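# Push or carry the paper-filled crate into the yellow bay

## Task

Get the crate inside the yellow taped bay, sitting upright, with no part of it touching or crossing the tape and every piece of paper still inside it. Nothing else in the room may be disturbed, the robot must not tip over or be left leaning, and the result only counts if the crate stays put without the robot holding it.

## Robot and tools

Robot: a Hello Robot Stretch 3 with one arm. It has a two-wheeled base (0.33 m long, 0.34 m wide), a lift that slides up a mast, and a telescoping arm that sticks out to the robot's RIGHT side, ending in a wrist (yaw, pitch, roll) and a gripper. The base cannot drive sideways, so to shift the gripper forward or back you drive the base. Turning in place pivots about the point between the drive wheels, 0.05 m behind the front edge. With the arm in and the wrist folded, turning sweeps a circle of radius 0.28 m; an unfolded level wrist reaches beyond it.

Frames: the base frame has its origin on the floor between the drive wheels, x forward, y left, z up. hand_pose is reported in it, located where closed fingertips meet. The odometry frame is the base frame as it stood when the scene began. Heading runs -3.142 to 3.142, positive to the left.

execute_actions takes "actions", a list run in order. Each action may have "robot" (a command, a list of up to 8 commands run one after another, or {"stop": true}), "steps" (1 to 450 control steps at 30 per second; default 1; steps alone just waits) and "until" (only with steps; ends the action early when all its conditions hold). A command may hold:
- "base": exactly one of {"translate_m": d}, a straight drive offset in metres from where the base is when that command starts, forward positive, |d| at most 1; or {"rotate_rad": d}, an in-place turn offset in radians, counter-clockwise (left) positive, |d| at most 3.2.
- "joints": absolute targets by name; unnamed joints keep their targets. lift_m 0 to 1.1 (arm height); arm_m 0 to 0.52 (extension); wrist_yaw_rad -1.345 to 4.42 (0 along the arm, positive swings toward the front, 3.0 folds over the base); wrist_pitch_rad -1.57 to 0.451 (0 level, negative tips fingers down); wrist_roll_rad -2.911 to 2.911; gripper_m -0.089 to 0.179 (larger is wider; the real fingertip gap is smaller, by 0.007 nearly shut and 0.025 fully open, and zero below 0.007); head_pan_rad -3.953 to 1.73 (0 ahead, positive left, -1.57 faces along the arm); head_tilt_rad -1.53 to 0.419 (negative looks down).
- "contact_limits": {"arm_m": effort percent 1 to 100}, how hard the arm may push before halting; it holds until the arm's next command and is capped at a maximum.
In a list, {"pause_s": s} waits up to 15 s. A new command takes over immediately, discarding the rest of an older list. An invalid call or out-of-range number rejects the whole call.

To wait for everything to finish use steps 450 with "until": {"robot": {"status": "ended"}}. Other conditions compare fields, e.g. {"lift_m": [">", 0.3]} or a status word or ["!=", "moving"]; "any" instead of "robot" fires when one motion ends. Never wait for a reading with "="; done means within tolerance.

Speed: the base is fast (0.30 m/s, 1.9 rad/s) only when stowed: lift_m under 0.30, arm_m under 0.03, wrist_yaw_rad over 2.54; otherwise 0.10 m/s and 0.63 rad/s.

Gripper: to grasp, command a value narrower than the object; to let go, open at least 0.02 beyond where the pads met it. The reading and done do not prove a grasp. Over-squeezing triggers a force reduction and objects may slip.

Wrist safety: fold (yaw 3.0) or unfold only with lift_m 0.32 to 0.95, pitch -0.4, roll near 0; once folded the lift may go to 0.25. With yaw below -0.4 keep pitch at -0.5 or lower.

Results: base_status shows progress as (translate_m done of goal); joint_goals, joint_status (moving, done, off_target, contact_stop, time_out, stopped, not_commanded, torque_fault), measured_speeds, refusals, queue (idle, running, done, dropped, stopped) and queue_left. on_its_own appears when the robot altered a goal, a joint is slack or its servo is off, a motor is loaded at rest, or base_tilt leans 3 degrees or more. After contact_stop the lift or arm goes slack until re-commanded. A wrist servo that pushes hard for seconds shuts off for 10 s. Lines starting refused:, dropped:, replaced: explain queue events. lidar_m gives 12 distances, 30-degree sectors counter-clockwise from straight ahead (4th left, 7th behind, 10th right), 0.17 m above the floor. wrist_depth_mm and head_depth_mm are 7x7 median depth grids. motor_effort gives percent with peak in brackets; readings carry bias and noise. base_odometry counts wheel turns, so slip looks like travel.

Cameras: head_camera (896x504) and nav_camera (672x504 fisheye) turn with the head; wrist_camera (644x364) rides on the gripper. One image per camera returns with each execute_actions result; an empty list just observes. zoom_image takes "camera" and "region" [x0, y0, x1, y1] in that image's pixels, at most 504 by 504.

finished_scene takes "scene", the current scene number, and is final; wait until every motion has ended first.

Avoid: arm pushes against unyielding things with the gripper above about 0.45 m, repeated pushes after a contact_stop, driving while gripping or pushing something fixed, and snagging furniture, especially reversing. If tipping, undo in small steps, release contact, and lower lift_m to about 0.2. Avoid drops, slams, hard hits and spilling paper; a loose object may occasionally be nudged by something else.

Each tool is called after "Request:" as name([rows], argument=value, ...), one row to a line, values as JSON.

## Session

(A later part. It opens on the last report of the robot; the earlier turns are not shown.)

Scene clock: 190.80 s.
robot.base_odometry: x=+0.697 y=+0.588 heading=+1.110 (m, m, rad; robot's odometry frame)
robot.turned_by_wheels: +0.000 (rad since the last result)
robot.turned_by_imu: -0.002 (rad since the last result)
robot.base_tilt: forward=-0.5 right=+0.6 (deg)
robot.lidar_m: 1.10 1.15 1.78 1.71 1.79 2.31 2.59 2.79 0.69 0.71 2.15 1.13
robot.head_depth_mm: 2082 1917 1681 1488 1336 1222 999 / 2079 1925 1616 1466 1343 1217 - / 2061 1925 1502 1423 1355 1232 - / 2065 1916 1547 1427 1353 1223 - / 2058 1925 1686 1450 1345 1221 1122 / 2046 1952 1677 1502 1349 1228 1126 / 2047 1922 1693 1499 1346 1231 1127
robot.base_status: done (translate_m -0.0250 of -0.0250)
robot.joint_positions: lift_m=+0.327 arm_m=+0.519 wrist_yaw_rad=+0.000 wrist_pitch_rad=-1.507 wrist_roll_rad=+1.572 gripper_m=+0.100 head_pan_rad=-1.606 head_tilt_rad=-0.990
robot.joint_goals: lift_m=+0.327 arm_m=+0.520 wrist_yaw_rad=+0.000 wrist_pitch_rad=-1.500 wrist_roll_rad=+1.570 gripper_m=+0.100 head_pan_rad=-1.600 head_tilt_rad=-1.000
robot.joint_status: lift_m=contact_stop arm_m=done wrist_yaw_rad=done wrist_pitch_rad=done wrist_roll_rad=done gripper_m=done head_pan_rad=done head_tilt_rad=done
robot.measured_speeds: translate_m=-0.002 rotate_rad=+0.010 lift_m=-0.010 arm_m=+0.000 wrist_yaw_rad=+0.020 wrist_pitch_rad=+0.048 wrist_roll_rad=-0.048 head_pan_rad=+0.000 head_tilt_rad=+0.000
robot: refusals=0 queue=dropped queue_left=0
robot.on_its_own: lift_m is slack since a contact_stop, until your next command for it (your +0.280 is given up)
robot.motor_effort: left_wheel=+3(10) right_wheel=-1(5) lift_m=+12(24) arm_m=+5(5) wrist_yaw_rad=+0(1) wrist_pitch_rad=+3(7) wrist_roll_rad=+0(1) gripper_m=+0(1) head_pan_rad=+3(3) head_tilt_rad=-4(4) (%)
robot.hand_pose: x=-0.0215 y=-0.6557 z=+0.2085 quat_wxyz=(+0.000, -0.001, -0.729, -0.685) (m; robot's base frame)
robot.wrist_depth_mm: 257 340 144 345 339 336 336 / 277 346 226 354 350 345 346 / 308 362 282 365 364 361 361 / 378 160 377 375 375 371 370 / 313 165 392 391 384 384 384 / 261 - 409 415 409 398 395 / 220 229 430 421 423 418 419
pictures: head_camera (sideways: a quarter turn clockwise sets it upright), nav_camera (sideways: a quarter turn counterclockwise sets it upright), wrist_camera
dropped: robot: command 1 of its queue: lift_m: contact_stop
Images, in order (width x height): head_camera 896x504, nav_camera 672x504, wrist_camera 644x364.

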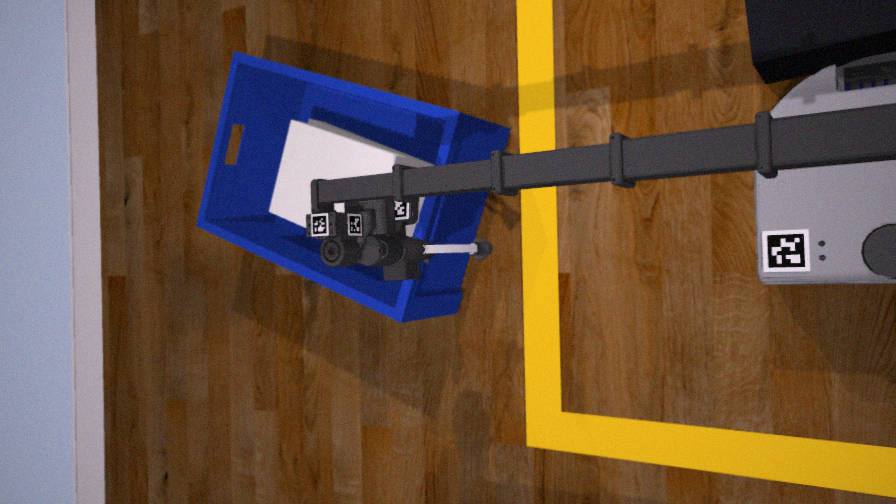

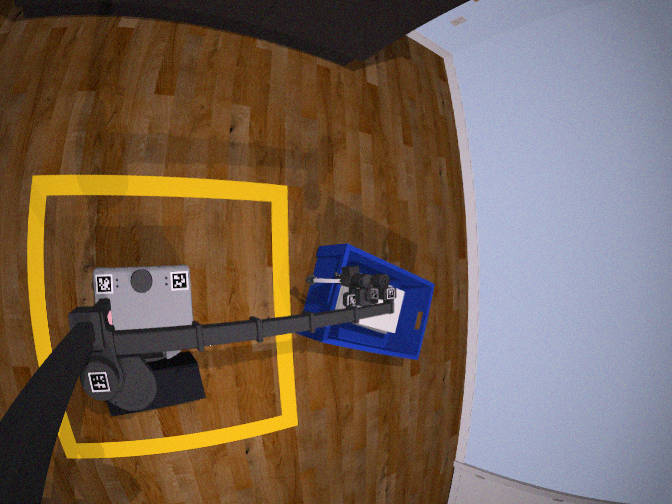

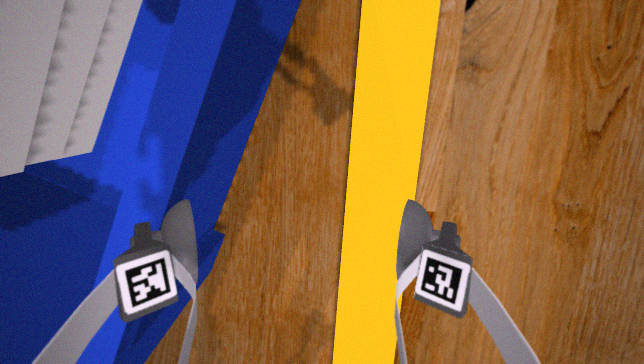

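Request:
execute_actions([
  {"robot":[{"joints":{"lift_m":0.4}},{"joints":{"gripper_m":0.17}},{"joints":{"lift_m":0.28}},{"joints":{"gripper_m":-0.04}},{"pause_s":1},{"joints":{"arm_m":0.2},"contact_limits":{"arm_m":44}},{"base":{"translate_m":0.15}}],"steps":450,"until":{"robot":{"status":"ended"}}},
])

Scene clock: 198.73 s.
robot.base_odometry: x=+0.697 y=+0.588 heading=+1.110 (m, m, rad; robot's odometry frame)
robot.turned_by_wheels: +0.000 (rad since the last result)
robot.turned_by_imu: -0.005 (rad since the last result)
robot.base_tilt: forward=+0.0 right=+1.2 (deg)
robot.lidar_m: 1.10 1.15 1.78 1.72 1.79 2.31 2.59 2.80 0.69 0.71 2.15 1.13
robot.head_depth_mm: 2054 1904 1663 1485 1341 1216 1001 / 2041 1907 1609 1457 1339 1218 - / 2049 1896 1488 1417 1340 1214 - / 2050 1903 1550 1422 1340 1221 - / 2058 1905 1667 1448 1331 1224 1119 / 2051 1895 1664 1486 1343 1222 1122 / 2048 1895 1666 1491 1343 1219 1120
robot.base_status: done (translate_m -0.0250 of -0.0250)
robot.joint_positions: lift_m=+0.284 arm_m=+0.519 wrist_yaw_rad=-0.004 wrist_pitch_rad=-1.431 wrist_roll_rad=+1.578 gripper_m=+0.170 head_pan_rad=-1.605 head_tilt_rad=-0.991
robot.joint_goals: lift_m=+0.284 arm_m=+0.520 wrist_yaw_rad=+0.000 wrist_pitch_rad=-1.500 wrist_roll_rad=+1.570 gripper_m=+0.170 head_pan_rad=-1.600 head_tilt_rad=-1.000
robot.joint_status: lift_m=contact_stop arm_m=done wrist_yaw_rad=done wrist_pitch_rad=done wrist_roll_rad=done gripper_m=done head_pan_rad=done head_tilt_rad=done
robot.measured_speeds: translate_m=+0.000 rotate_rad=+0.000 lift_m=+0.000 arm_m=+0.000 wrist_yaw_rad=+0.000 wrist_pitch_rad=+0.096 wrist_roll_rad=+0.000 head_pan_rad=+0.000 head_tilt_rad=+0.000
robot: refusals=0 queue=dropped queue_left=0
robot.on_its_own: lift_m is slack since a contact_stop, until your next command for it
robot.motor_effort: left_wheel=-3(8) right_wheel=+6(6) lift_m=+14(23) arm_m=+1(4) wrist_yaw_rad=+3(4) wrist_pitch_rad=-32(32) wrist_roll_rad=-2(2) gripper_m=-3(93) head_pan_rad=+2(2) head_tilt_rad=-3(4) (%)
robot.hand_pose: x=-0.0216 y=-0.6755 z=+0.1652 quat_wxyz=(-0.004, -0.004, -0.754, -0.656) (m; robot's base frame)
robot.wrist_depth_mm: 224 262 99 288 292 286 276 / 243 280 112 304 301 288 284 / 261 107 185 314 309 301 294 / 345 111 228 325 317 313 301 / 312 115 298 340 329 320 311 / - 121 317 351 341 - 324 / 201 136 370 365 350 341 328
pictures: head_camera (sideways: a quarter turn clockwise sets it upright), nav_camera (sideways: a quarter turn counterclockwise sets it upright), wrist_camera
dropped: robot: command 2 of its queue: lift_m: contact_stop
Images, in order (width x height): head_camera 896x504, nav_camera 672x504, wrist_camera 644x364.

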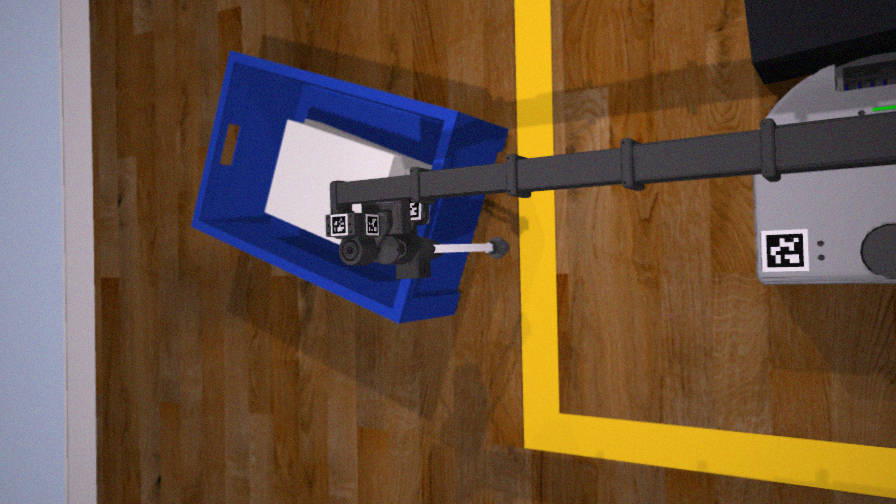

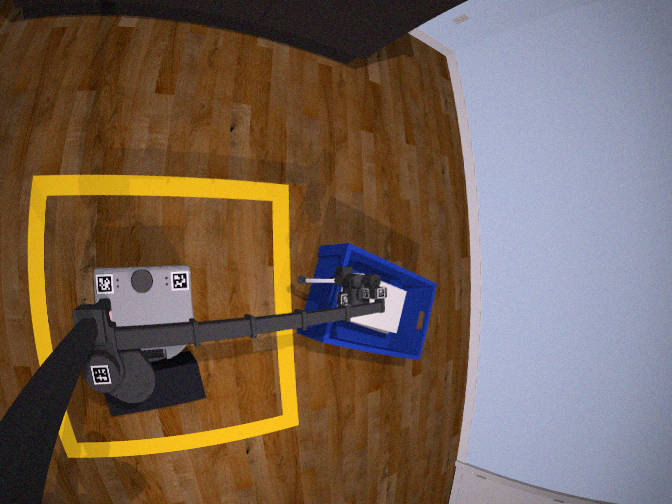

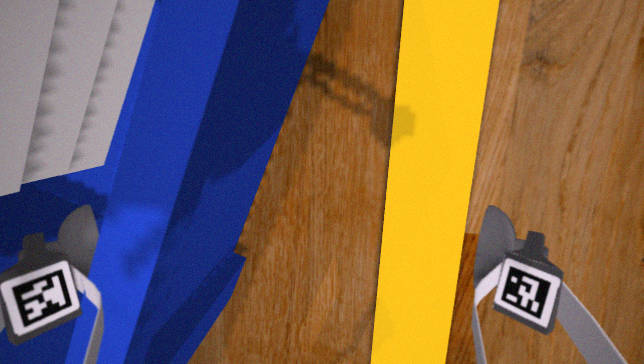

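Straddling already, deep enough.

Request:
execute_actions([
  {"robot":[{"joints":{"lift_m":0.3,"gripper_m":-0.04}},{"pause_s":1.5},{"joints":{"arm_m":0.2},"contact_limits":{"arm_m":44}},{"base":{"translate_m":0.15}}],"steps":450,"until":{"robot":{"status":"ended"}}},
])

Scene clock: 212.40 s.
robot.base_odometry: x=+0.764 y=+0.722 heading=+1.109 (m, m, rad; robot's odometry frame)
robot.turned_by_wheels: +0.000 (rad since the last result)
robot.turned_by_imu: -0.004 (rad since the last result)
robot.base_tilt: forward=-0.1 right=+1.1 (deg)
robot.lidar_m: 0.95 0.99 1.77 1.71 1.78 2.41 2.74 2.87 0.39 0.39 1.31 0.98
robot.head_depth_mm: 2047 1891 1664 1444 1320 1219 1123 / 2067 1896 1665 1438 1296 1198 - / 2055 1892 1534 1299 1224 1215 - / 2050 1893 1675 1354 1281 1218 - / 2047 1896 1665 1482 1299 1219 1123 / 2042 1897 1672 1486 1338 1215 1117 / 2046 1889 1666 1493 1336 1215 1122
robot.base_status: done (translate_m +0.1500 of +0.1500)
robot.joint_positions: lift_m=+0.300 arm_m=+0.200 wrist_yaw_rad=-0.054 wrist_pitch_rad=-1.303 wrist_roll_rad=+1.597 gripper_m=-0.033 head_pan_rad=-1.605 head_tilt_rad=-0.991
robot.joint_goals: lift_m=+0.300 arm_m=+0.200 wrist_yaw_rad=-0.041 wrist_pitch_rad=-1.342 wrist_roll_rad=+1.570 gripper_m=-0.034 head_pan_rad=-1.600 head_tilt_rad=-1.000
robot.joint_status: lift_m=done arm_m=done wrist_yaw_rad=done wrist_pitch_rad=done wrist_roll_rad=done gripper_m=done head_pan_rad=done head_tilt_rad=done
robot.measured_speeds: translate_m=+0.000 rotate_rad=+0.001 lift_m=+0.000 arm_m=+0.000 wrist_yaw_rad=-0.140 wrist_pitch_rad=+0.000 wrist_roll_rad=+0.000 head_pan_rad=+0.000 head_tilt_rad=+0.000
robot: refusals=0 queue=done queue_left=0
robot.on_its_own: wrist_yaw_rad is held at -0.041, not at your +0.000, by its stall guard, which is still easing; wrist_pitch_rad is held at -1.342, not at your -1.500, by its stall guard, which is not easing now; gripper_m is held at -0.034, not at your -0.040, by its stall guard, which is not easing now
robot.motor_effort: left_wheel=-7(8) right_wheel=+15(20) lift_m=+22(29) arm_m=-6(13) wrist_yaw_rad=+16(20) wrist_pitch_rad=-17(67) wrist_roll_rad=-8(8) gripper_m=-25(100) head_pan_rad=+1(1) head_tilt_rad=-3(4) (%)
robot.contact_limits: arm_m 44 (drawing in: default 26, maximum 44; extending or still: default 38, maximum 62)
robot.hand_pose: x=-0.0239 y=-0.3897 z=+0.1850 quat_wxyz=(-0.026, -0.030, -0.794, -0.606) (m; robot's base frame)
robot.wrist_depth_mm: 202 211 324 111 298 286 271 / 209 222 340 114 306 293 275 / 216 236 352 119 318 302 286 / 227 253 366 125 327 310 298 / 299 329 363 128 340 319 306 / 248 273 - 134 348 331 309 / 210 223 225 379 365 340 322
pictures: head_camera (sideways: a quarter turn clockwise sets it upright), nav_camera (sideways: a quarter turn counterclockwise sets it upright), wrist_camera
Images, in order (width x height): head_camera 896x504, nav_camera 672x504, wrist_camera 644x364.

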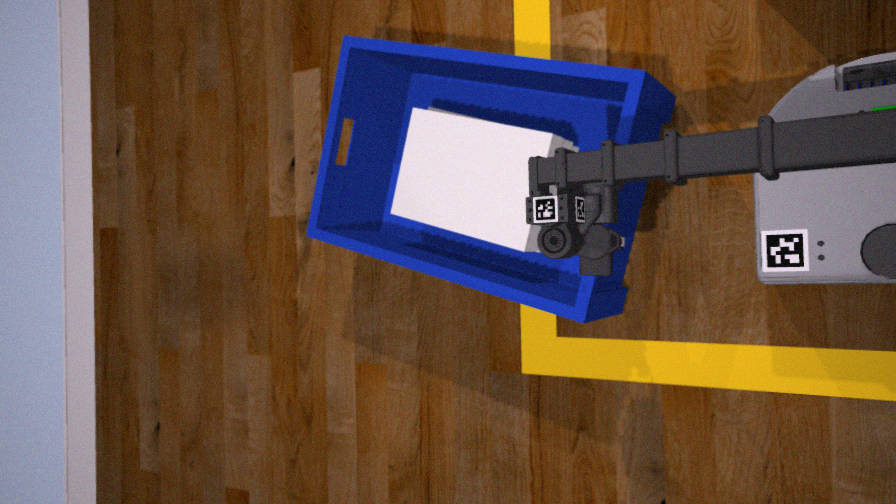

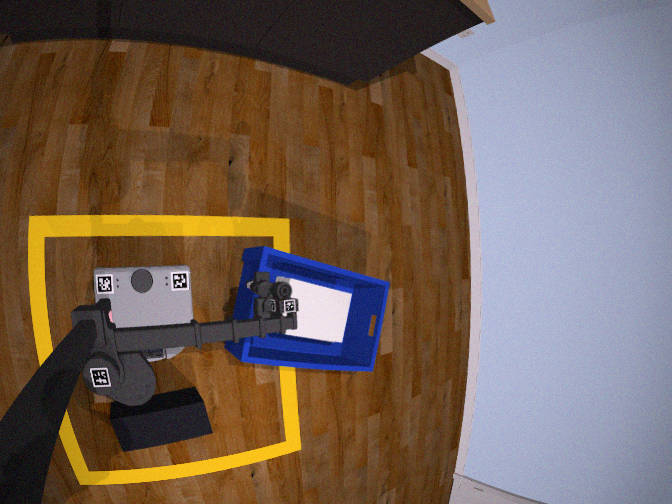

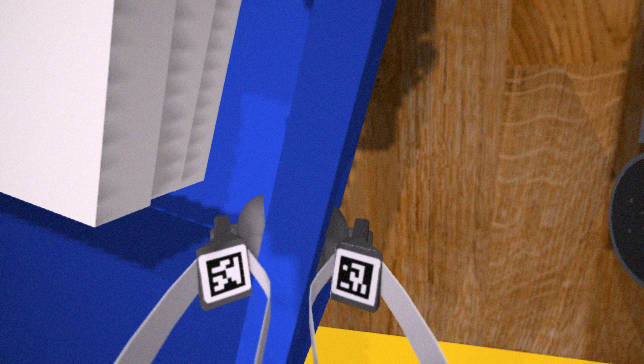

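Request:
execute_actions([
  {"robot":[{"joints":{"gripper_m":0.1}},{"joints":{"lift_m":0.45}},{"joints":{"arm_m":0,"wrist_yaw_rad":0,"wrist_pitch_rad":-1.5}},{"base":{"rotate_rad":1.57}},{"base":{"translate_m":0.29}},{"base":{"rotate_rad":-1.57}},{"base":{"translate_m":-0.06},"joints":{"arm_m":0.52,"gripper_m":0.15}},{"joints":{"lift_m":0.3}}],"steps":450,"until":{"robot":{"status":"ended"}}},
  {"steps":300,"until":{"robot":{"status":"ended"}}},
])

Scene clock: 245.57 s.
robot.base_odometry: x=+0.478 y=+0.798 heading=+1.110 (m, m, rad; robot's odometry frame)
robot.turned_by_wheels: +0.001 (rad since the last result)
robot.turned_by_imu: -0.005 (rad since the last result)
robot.base_tilt: forward=-0.1 right=+1.4 (deg)
robot.lidar_m: 1.01 1.06 1.48 1.43 1.48 2.00 2.67 2.99 0.63 0.65 1.40 1.05
robot.head_depth_mm: 2189 1905 1662 1486 1326 1195 1118 / 2188 1899 1608 1465 1338 1219 - / 2196 1911 1577 1480 1348 1217 - / 2204 1898 1576 1377 1337 1215 - / 2202 1896 1637 1419 1341 1216 1122 / 2207 1897 1673 1493 1344 1221 1121 / 2202 1901 1667 1487 1339 1220 1121
robot.base_status: done (translate_m -0.0600 of -0.0600)
robot.joint_positions: lift_m=+0.300 arm_m=+0.519 wrist_yaw_rad=-0.001 wrist_pitch_rad=-1.494 wrist_roll_rad=+1.575 gripper_m=+0.150 head_pan_rad=-1.605 head_tilt_rad=-0.991
robot.joint_goals: lift_m=+0.300 arm_m=+0.520 wrist_yaw_rad=+0.000 wrist_pitch_rad=-1.500 wrist_roll_rad=+1.570 gripper_m=+0.150 head_pan_rad=-1.600 head_tilt_rad=-1.000
robot.joint_status: lift_m=done arm_m=done wrist_yaw_rad=done wrist_pitch_rad=done wrist_roll_rad=done gripper_m=done head_pan_rad=done head_tilt_rad=done
robot.measured_speeds: translate_m=+0.000 rotate_rad=+0.000 lift_m=+0.000 arm_m=+0.000 wrist_yaw_rad=+0.000 wrist_pitch_rad=+0.000 wrist_roll_rad=+0.000 head_pan_rad=+0.000 head_tilt_rad=+0.000
robot: refusals=0 queue=done queue_left=0
robot.motor_effort: left_wheel=+1(7) right_wheel=-2(15) lift_m=+15(21) arm_m=+5(1) wrist_yaw_rad=+0(15) wrist_pitch_rad=-2(18) wrist_roll_rad=-1(8) gripper_m=+0(93) head_pan_rad=+2(1) head_tilt_rad=-3(3) (%)
robot.hand_pose: x=-0.0215 y=-0.6590 z=+0.1816 quat_wxyz=(-0.001, -0.002, -0.733, -0.680) (m; robot's base frame)
robot.wrist_depth_mm: 171 228 308 307 308 305 307 / 177 251 325 114 316 316 312 / 189 279 333 117 328 326 323 / 204 326 344 120 345 334 330 / 212 356 351 125 354 349 348 / - 349 362 367 361 - 356 / 252 280 286 382 378 373 367
pictures: head_camera (sideways: a quarter turn clockwise sets it upright), nav_camera (sideways: a quarter turn counterclockwise sets it upright), wrist_camera
Images, in order (width x height): head_camera 896x504, nav_camera 672x504, wrist_camera 644x364.

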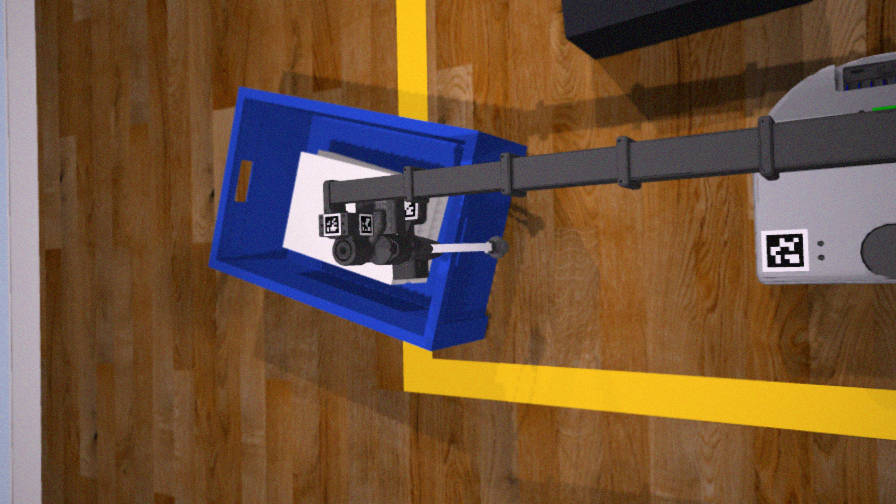

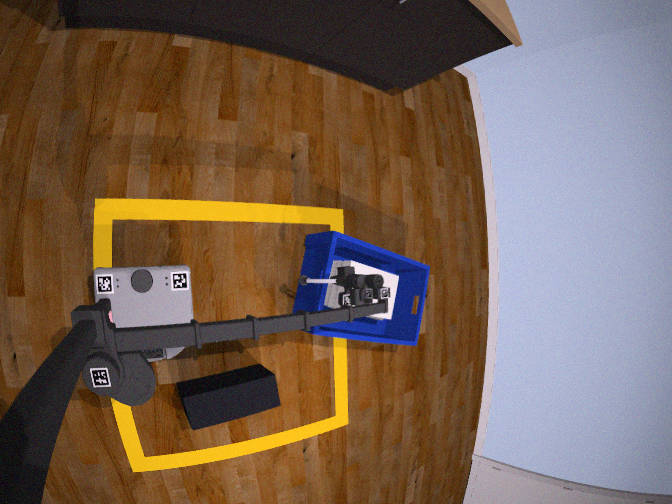

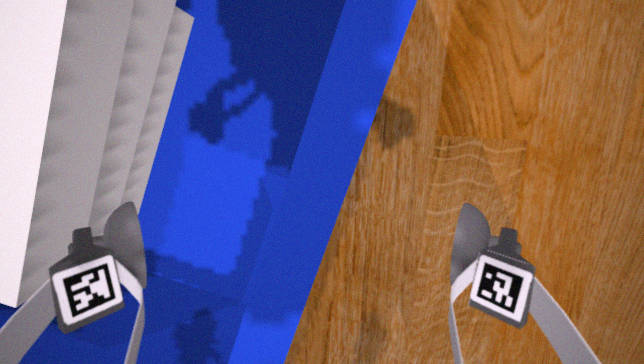

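Request:
execute_actions([
  {"robot":[{"joints":{"gripper_m":-0.04}},{"pause_s":1.5},{"base":{"translate_m":-0.05}},{"joints":{"arm_m":0.06},"contact_limits":{"arm_m":44}},{"joints":{"gripper_m":0.1}},{"joints":{"lift_m":0.5}}],"steps":450,"until":{"robot":{"status":"ended"}}},
])

Scene clock: 263.37 s.
robot.base_odometry: x=+0.456 y=+0.753 heading=+1.110 (m, m, rad; robot's odometry frame)
robot.turned_by_wheels: +0.000 (rad since the last result)
robot.turned_by_imu: -0.004 (rad since the last result)
robot.base_tilt: forward=-0.1 right=+1.1 (deg)
robot.lidar_m: 1.06 1.11 1.48 1.43 1.49 2.00 2.63 0.30 0.25 0.24 0.25 1.09
robot.head_depth_mm: 2208 1897 1664 1486 1179 1107 1116 / 2210 1890 1672 1441 1297 - - / 2191 1914 1676 1417 1220 1188 - / 2191 1902 1665 1383 1186 1200 - / 2209 1891 1670 1387 1224 1176 1125 / 2183 1905 1664 1488 1333 1218 1122 / 2178 1896 1668 1483 1343 1217 1120
robot.base_status: done (translate_m -0.0500 of -0.0500)
robot.joint_positions: lift_m=+0.500 arm_m=+0.060 wrist_yaw_rad=-0.001 wrist_pitch_rad=-1.493 wrist_roll_rad=+1.575 gripper_m=+0.100 head_pan_rad=-1.605 head_tilt_rad=-0.991
robot.joint_goals: lift_m=+0.500 arm_m=+0.060 wrist_yaw_rad=+0.000 wrist_pitch_rad=-1.500 wrist_roll_rad=+1.570 gripper_m=+0.100 head_pan_rad=-1.600 head_tilt_rad=-1.000
robot.joint_status: lift_m=done arm_m=done wrist_yaw_rad=done wrist_pitch_rad=done wrist_roll_rad=done gripper_m=done head_pan_rad=done head_tilt_rad=done
robot.measured_speeds: translate_m=+0.000 rotate_rad=+0.000 lift_m=+0.000 arm_m=+0.000 wrist_yaw_rad=+0.000 wrist_pitch_rad=+0.000 wrist_roll_rad=+0.000 head_pan_rad=+0.000 head_tilt_rad=+0.000
robot: refusals=0 queue=done queue_left=0
robot.motor_effort: left_wheel=+1(14) right_wheel=-1(32) lift_m=+22(24) arm_m=-3(14) wrist_yaw_rad=+1(5) wrist_pitch_rad=-2(63) wrist_roll_rad=-1(2) gripper_m=+0(100) head_pan_rad=+2(2) head_tilt_rad=-3(3) (%)
robot.contact_limits: arm_m 44 (drawing in: default 26, maximum 44; extending or still: default 38, maximum 62)
robot.hand_pose: x=-0.0215 y=-0.2008 z=+0.3812 quat_wxyz=(-0.001, -0.002, -0.734, -0.679) (m; robot's base frame)
robot.wrist_depth_mm: 505 504 488 483 - - - / 369 367 520 507 - - - / 383 380 533 527 - - - / 401 397 541 534 - - - / 459 407 559 566 - 555 556 / 388 - 409 577 584 571 562 / 618 620 368 608 600 588 594
pictures: head_camera (sideways: a quarter turn clockwise sets it upright), nav_camera (sideways: a quarter turn counterclockwise sets it upright), wrist_camera
Images, in order (width x height): head_camera 896x504, nav_camera 672x504, wrist_camera 644x364.

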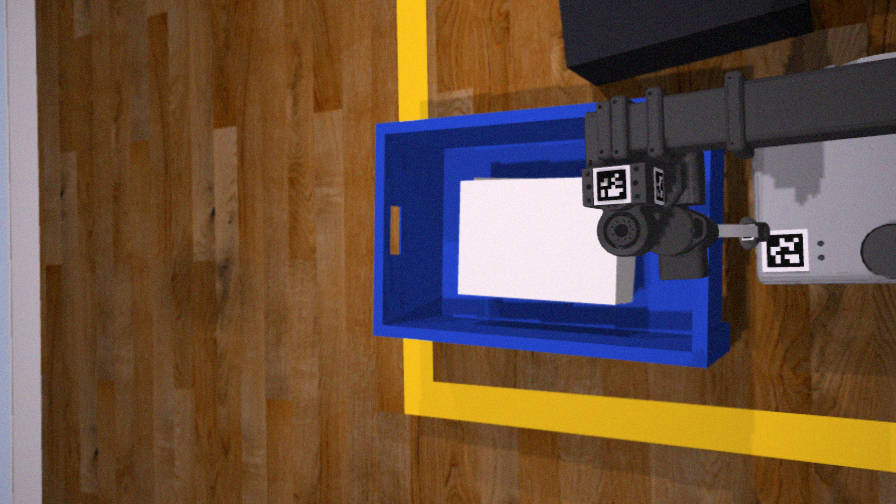

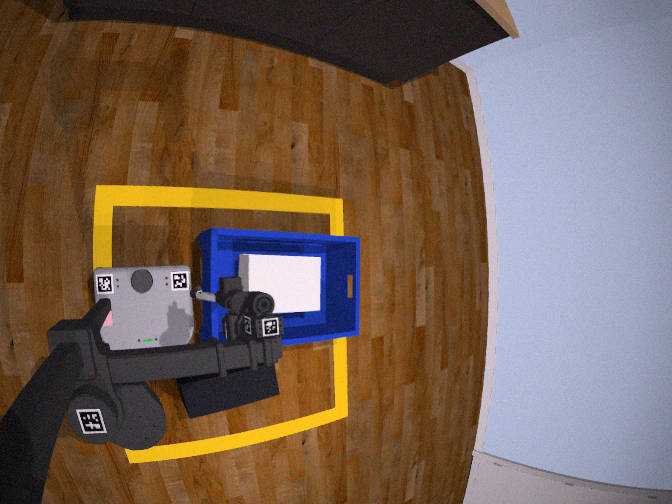

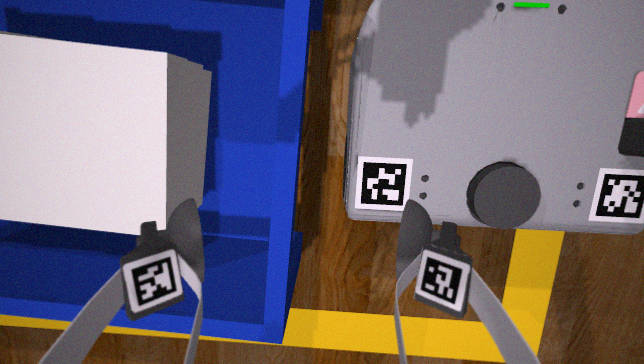

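Request:
execute_actions([
  {"robot":[{"base":{"translate_m":0.5},"joints":{"arm_m":0}},{"base":{"rotate_rad":1.57}},{"base":{"translate_m":0.15}},{"base":{"rotate_rad":-1.57}},{"base":{"translate_m":-0.53}},{"joints":{"arm_m":0.21,"gripper_m":0.15}},{"joints":{"lift_m":0.3}}],"steps":450,"until":{"robot":{"status":"ended"}}},
  {"steps":450,"until":{"robot":{"status":"ended"}}},
])

Scene clock: 294.93 s.
robot.base_odometry: x=+0.308 y=+0.793 heading=+1.110 (m, m, rad; robot's odometry frame)
robot.turned_by_wheels: +0.000 (rad since the last result)
robot.turned_by_imu: -0.008 (rad since the last result)
robot.base_tilt: forward=-0.1 right=+1.2 (deg)
robot.lidar_m: 1.09 1.14 1.32 1.28 1.33 1.44 2.60 2.99 0.40 0.39 0.41 1.13
robot.head_depth_mm: 2191 1891 1671 1483 1171 1165 1122 / 2223 1885 1670 1478 1288 1225 - / 2214 1893 1525 1433 - 1228 - / 2217 1900 1641 1297 1241 1218 - / 2198 1899 1605 1334 1249 1220 1124 / 2199 1904 1672 1488 1323 1224 1120 / 2200 1900 1662 1483 1343 1219 1119
robot.base_status: done (translate_m -0.5300 of -0.5300)
robot.joint_positions: lift_m=+0.300 arm_m=+0.210 wrist_yaw_rad=-0.001 wrist_pitch_rad=-1.494 wrist_roll_rad=+1.575 gripper_m=+0.150 head_pan_rad=-1.605 head_tilt_rad=-0.991
robot.joint_goals: lift_m=+0.300 arm_m=+0.210 wrist_yaw_rad=+0.000 wrist_pitch_rad=-1.500 wrist_roll_rad=+1.570 gripper_m=+0.150 head_pan_rad=-1.600 head_tilt_rad=-1.000
robot.joint_status: lift_m=done arm_m=done wrist_yaw_rad=done wrist_pitch_rad=done wrist_roll_rad=done gripper_m=done head_pan_rad=done head_tilt_rad=done
robot.measured_speeds: translate_m=+0.000 rotate_rad=+0.000 lift_m=+0.000 arm_m=+0.000 wrist_yaw_rad=+0.000 wrist_pitch_rad=+0.000 wrist_roll_rad=+0.000 head_pan_rad=+0.000 head_tilt_rad=+0.000
robot: refusals=0 queue=done queue_left=0
robot.motor_effort: left_wheel=+1(4) right_wheel=-2(5) lift_m=+16(21) arm_m=+5(1) wrist_yaw_rad=+1(1) wrist_pitch_rad=-2(2) wrist_roll_rad=-1(1) gripper_m=+1(91) head_pan_rad=+2(2) head_tilt_rad=-3(3) (%)
robot.hand_pose: x=-0.0215 y=-0.3499 z=+0.1816 quat_wxyz=(-0.001, -0.002, -0.733, -0.680) (m; robot's base frame)
robot.wrist_depth_mm: 316 315 111 309 311 307 - / 236 321 115 322 320 317 - / 229 331 119 327 331 327 - / 235 340 123 347 346 335 - / 234 355 127 358 353 - - / - 372 132 373 366 - - / 254 361 138 384 382 380 370
pictures: head_camera (sideways: a quarter turn clockwise sets it upright), nav_camera (sideways: a quarter turn counterclockwise sets it upright), wrist_camera
Images, in order (width x height): head_camera 896x504, nav_camera 672x504, wrist_camera 644x364.

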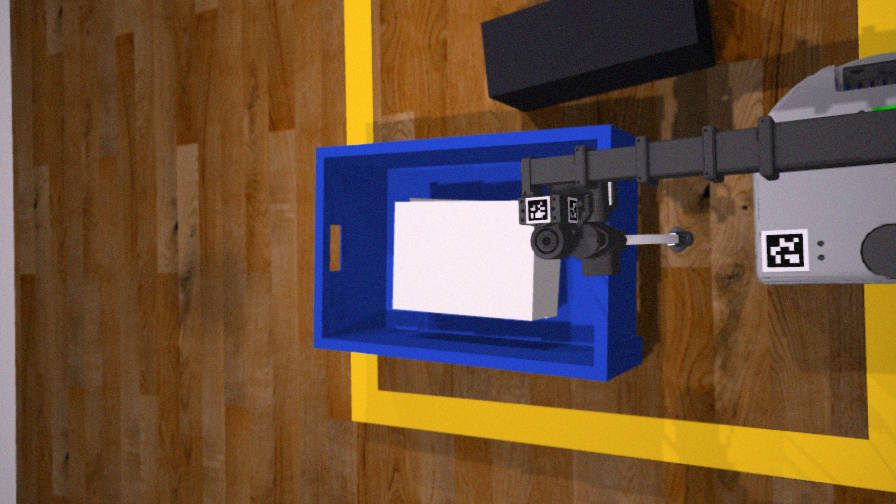

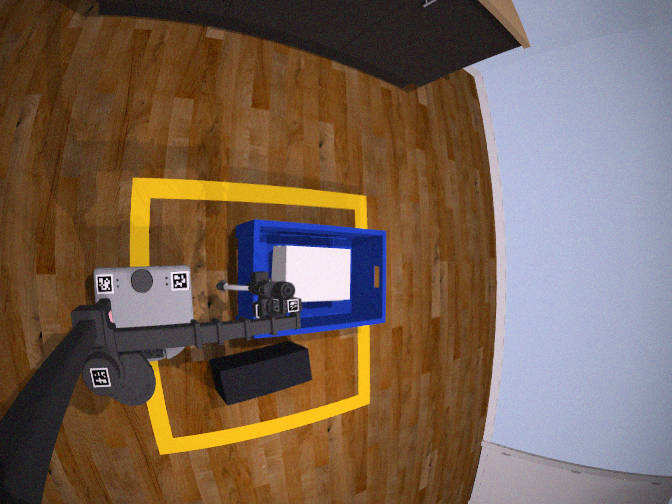

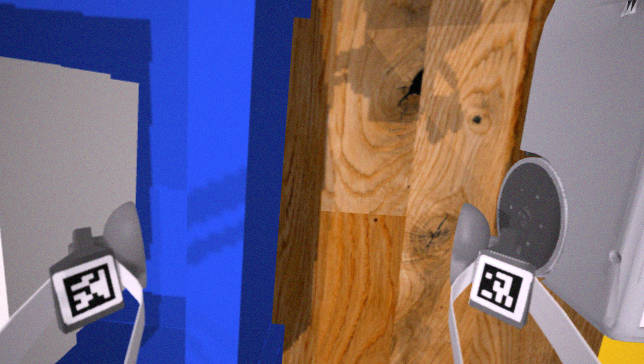

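There is room to pull 0.15.

Request:
execute_actions([
  {"robot":[{"joints":{"arm_m":0.24}},{"joints":{"gripper_m":-0.04}},{"pause_s":1.5},{"joints":{"arm_m":0.07},"contact_limits":{"arm_m":44}},{"joints":{"gripper_m":0.1}},{"joints":{"lift_m":0.5}},{"joints":{"arm_m":0}},{"base":{"translate_m":0.5}}],"steps":450,"until":{"robot":{"status":"ended"}}},
  {"robot":{"joints":{"head_pan_rad":-2.3}},"steps":200,"until":{"robot":{"status":"ended"}}},
])

Scene clock: 317.57 s.
robot.base_odometry: x=+0.531 y=+1.241 heading=+1.110 (m, m, rad; robot's odometry frame)
robot.turned_by_wheels: +0.000 (rad since the last result)
robot.turned_by_imu: -0.003 (rad since the last result)
robot.base_tilt: forward=-0.1 right=+1.2 (deg)
robot.lidar_m: 0.60 0.62 1.31 1.27 1.33 1.83 3.56 0.39 0.46 2.51 0.82 0.61
robot.head_depth_mm: 2195 1903 1667 1364 1338 1251 - / 2187 1893 1455 1367 1324 1232 - / 2211 1899 1642 1319 1303 1247 - / 2209 1904 1523 1313 1298 - - / 2192 1898 1548 1383 1338 - 1097 / 2204 1896 1665 1469 1338 1214 1121 / 2216 1889 1654 1481 1341 1218 1119
robot.base_status: done (translate_m +0.5000 of +0.5000)
robot.joint_positions: lift_m=+0.500 arm_m=+0.000 wrist_yaw_rad=-0.001 wrist_pitch_rad=-1.494 wrist_roll_rad=+1.575 gripper_m=+0.100 head_pan_rad=-2.293 head_tilt_rad=-0.991
robot.joint_goals: lift_m=+0.500 arm_m=+0.000 wrist_yaw_rad=+0.000 wrist_pitch_rad=-1.500 wrist_roll_rad=+1.570 gripper_m=+0.100 head_pan_rad=-2.300 head_tilt_rad=-1.000
robot.joint_status: lift_m=done arm_m=done wrist_yaw_rad=done wrist_pitch_rad=done wrist_roll_rad=done gripper_m=done head_pan_rad=done head_tilt_rad=done
robot.measured_speeds: translate_m=+0.000 rotate_rad=+0.000 lift_m=+0.000 arm_m=+0.000 wrist_yaw_rad=+0.000 wrist_pitch_rad=+0.000 wrist_roll_rad=+0.000 head_pan_rad=+0.000 head_tilt_rad=+0.000
robot: refusals=0 queue=done queue_left=0
robot.motor_effort: left_wheel=+0(6) right_wheel=-1(2) lift_m=+22(26) arm_m=-3(18) wrist_yaw_rad=+0(0) wrist_pitch_rad=-2(65) wrist_roll_rad=-1(1) gripper_m=+1(100) head_pan_rad=-4(39) head_tilt_rad=-4(3) (%)
robot.hand_pose: x=-0.0215 y=-0.1406 z=+0.3812 quat_wxyz=(-0.001, -0.002, -0.733, -0.680) (m; robot's base frame)
robot.wrist_depth_mm: 505 511 494 499 - - - / 521 517 514 503 - - - / 544 540 535 524 - - - / 558 564 541 - - - 521 / 574 568 573 563 - 561 551 / 594 - 595 588 570 563 563 / 627 616 614 599 594 593 588
pictures: head_camera (sideways: a quarter turn clockwise sets it upright), nav_camera (sideways: a quarter turn counterclockwise sets it upright), wrist_camera
Images, in order (width x height): head_camera 896x504, nav_camera 672x504, wrist_camera 644x364.

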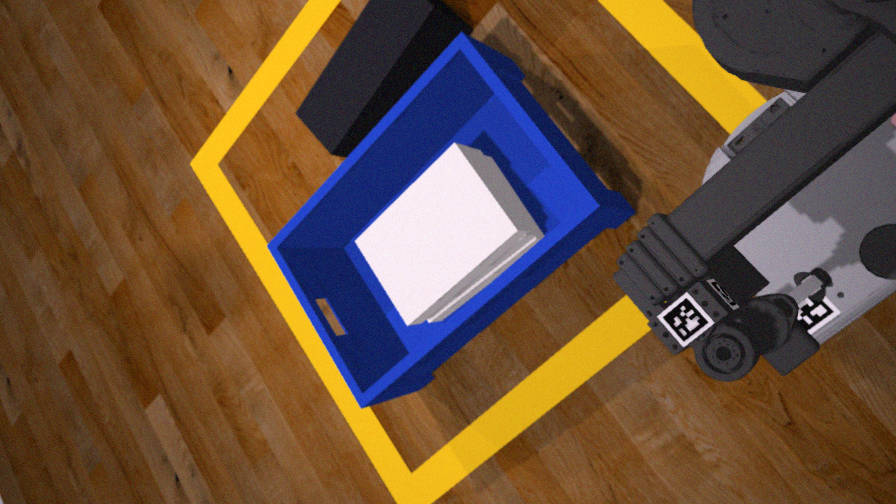

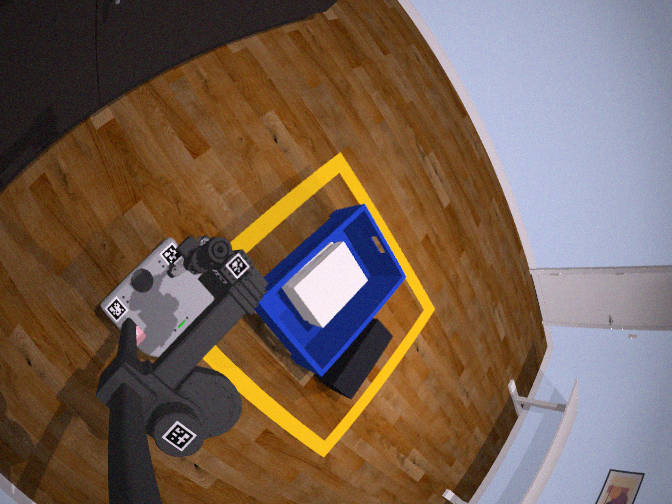

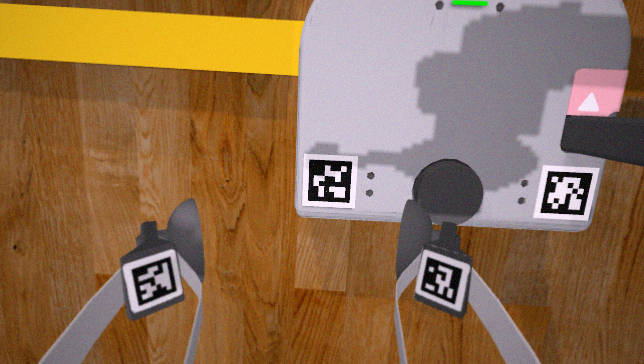

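Request:
finished_scene(scene=1)

The scene is finished: the task was done.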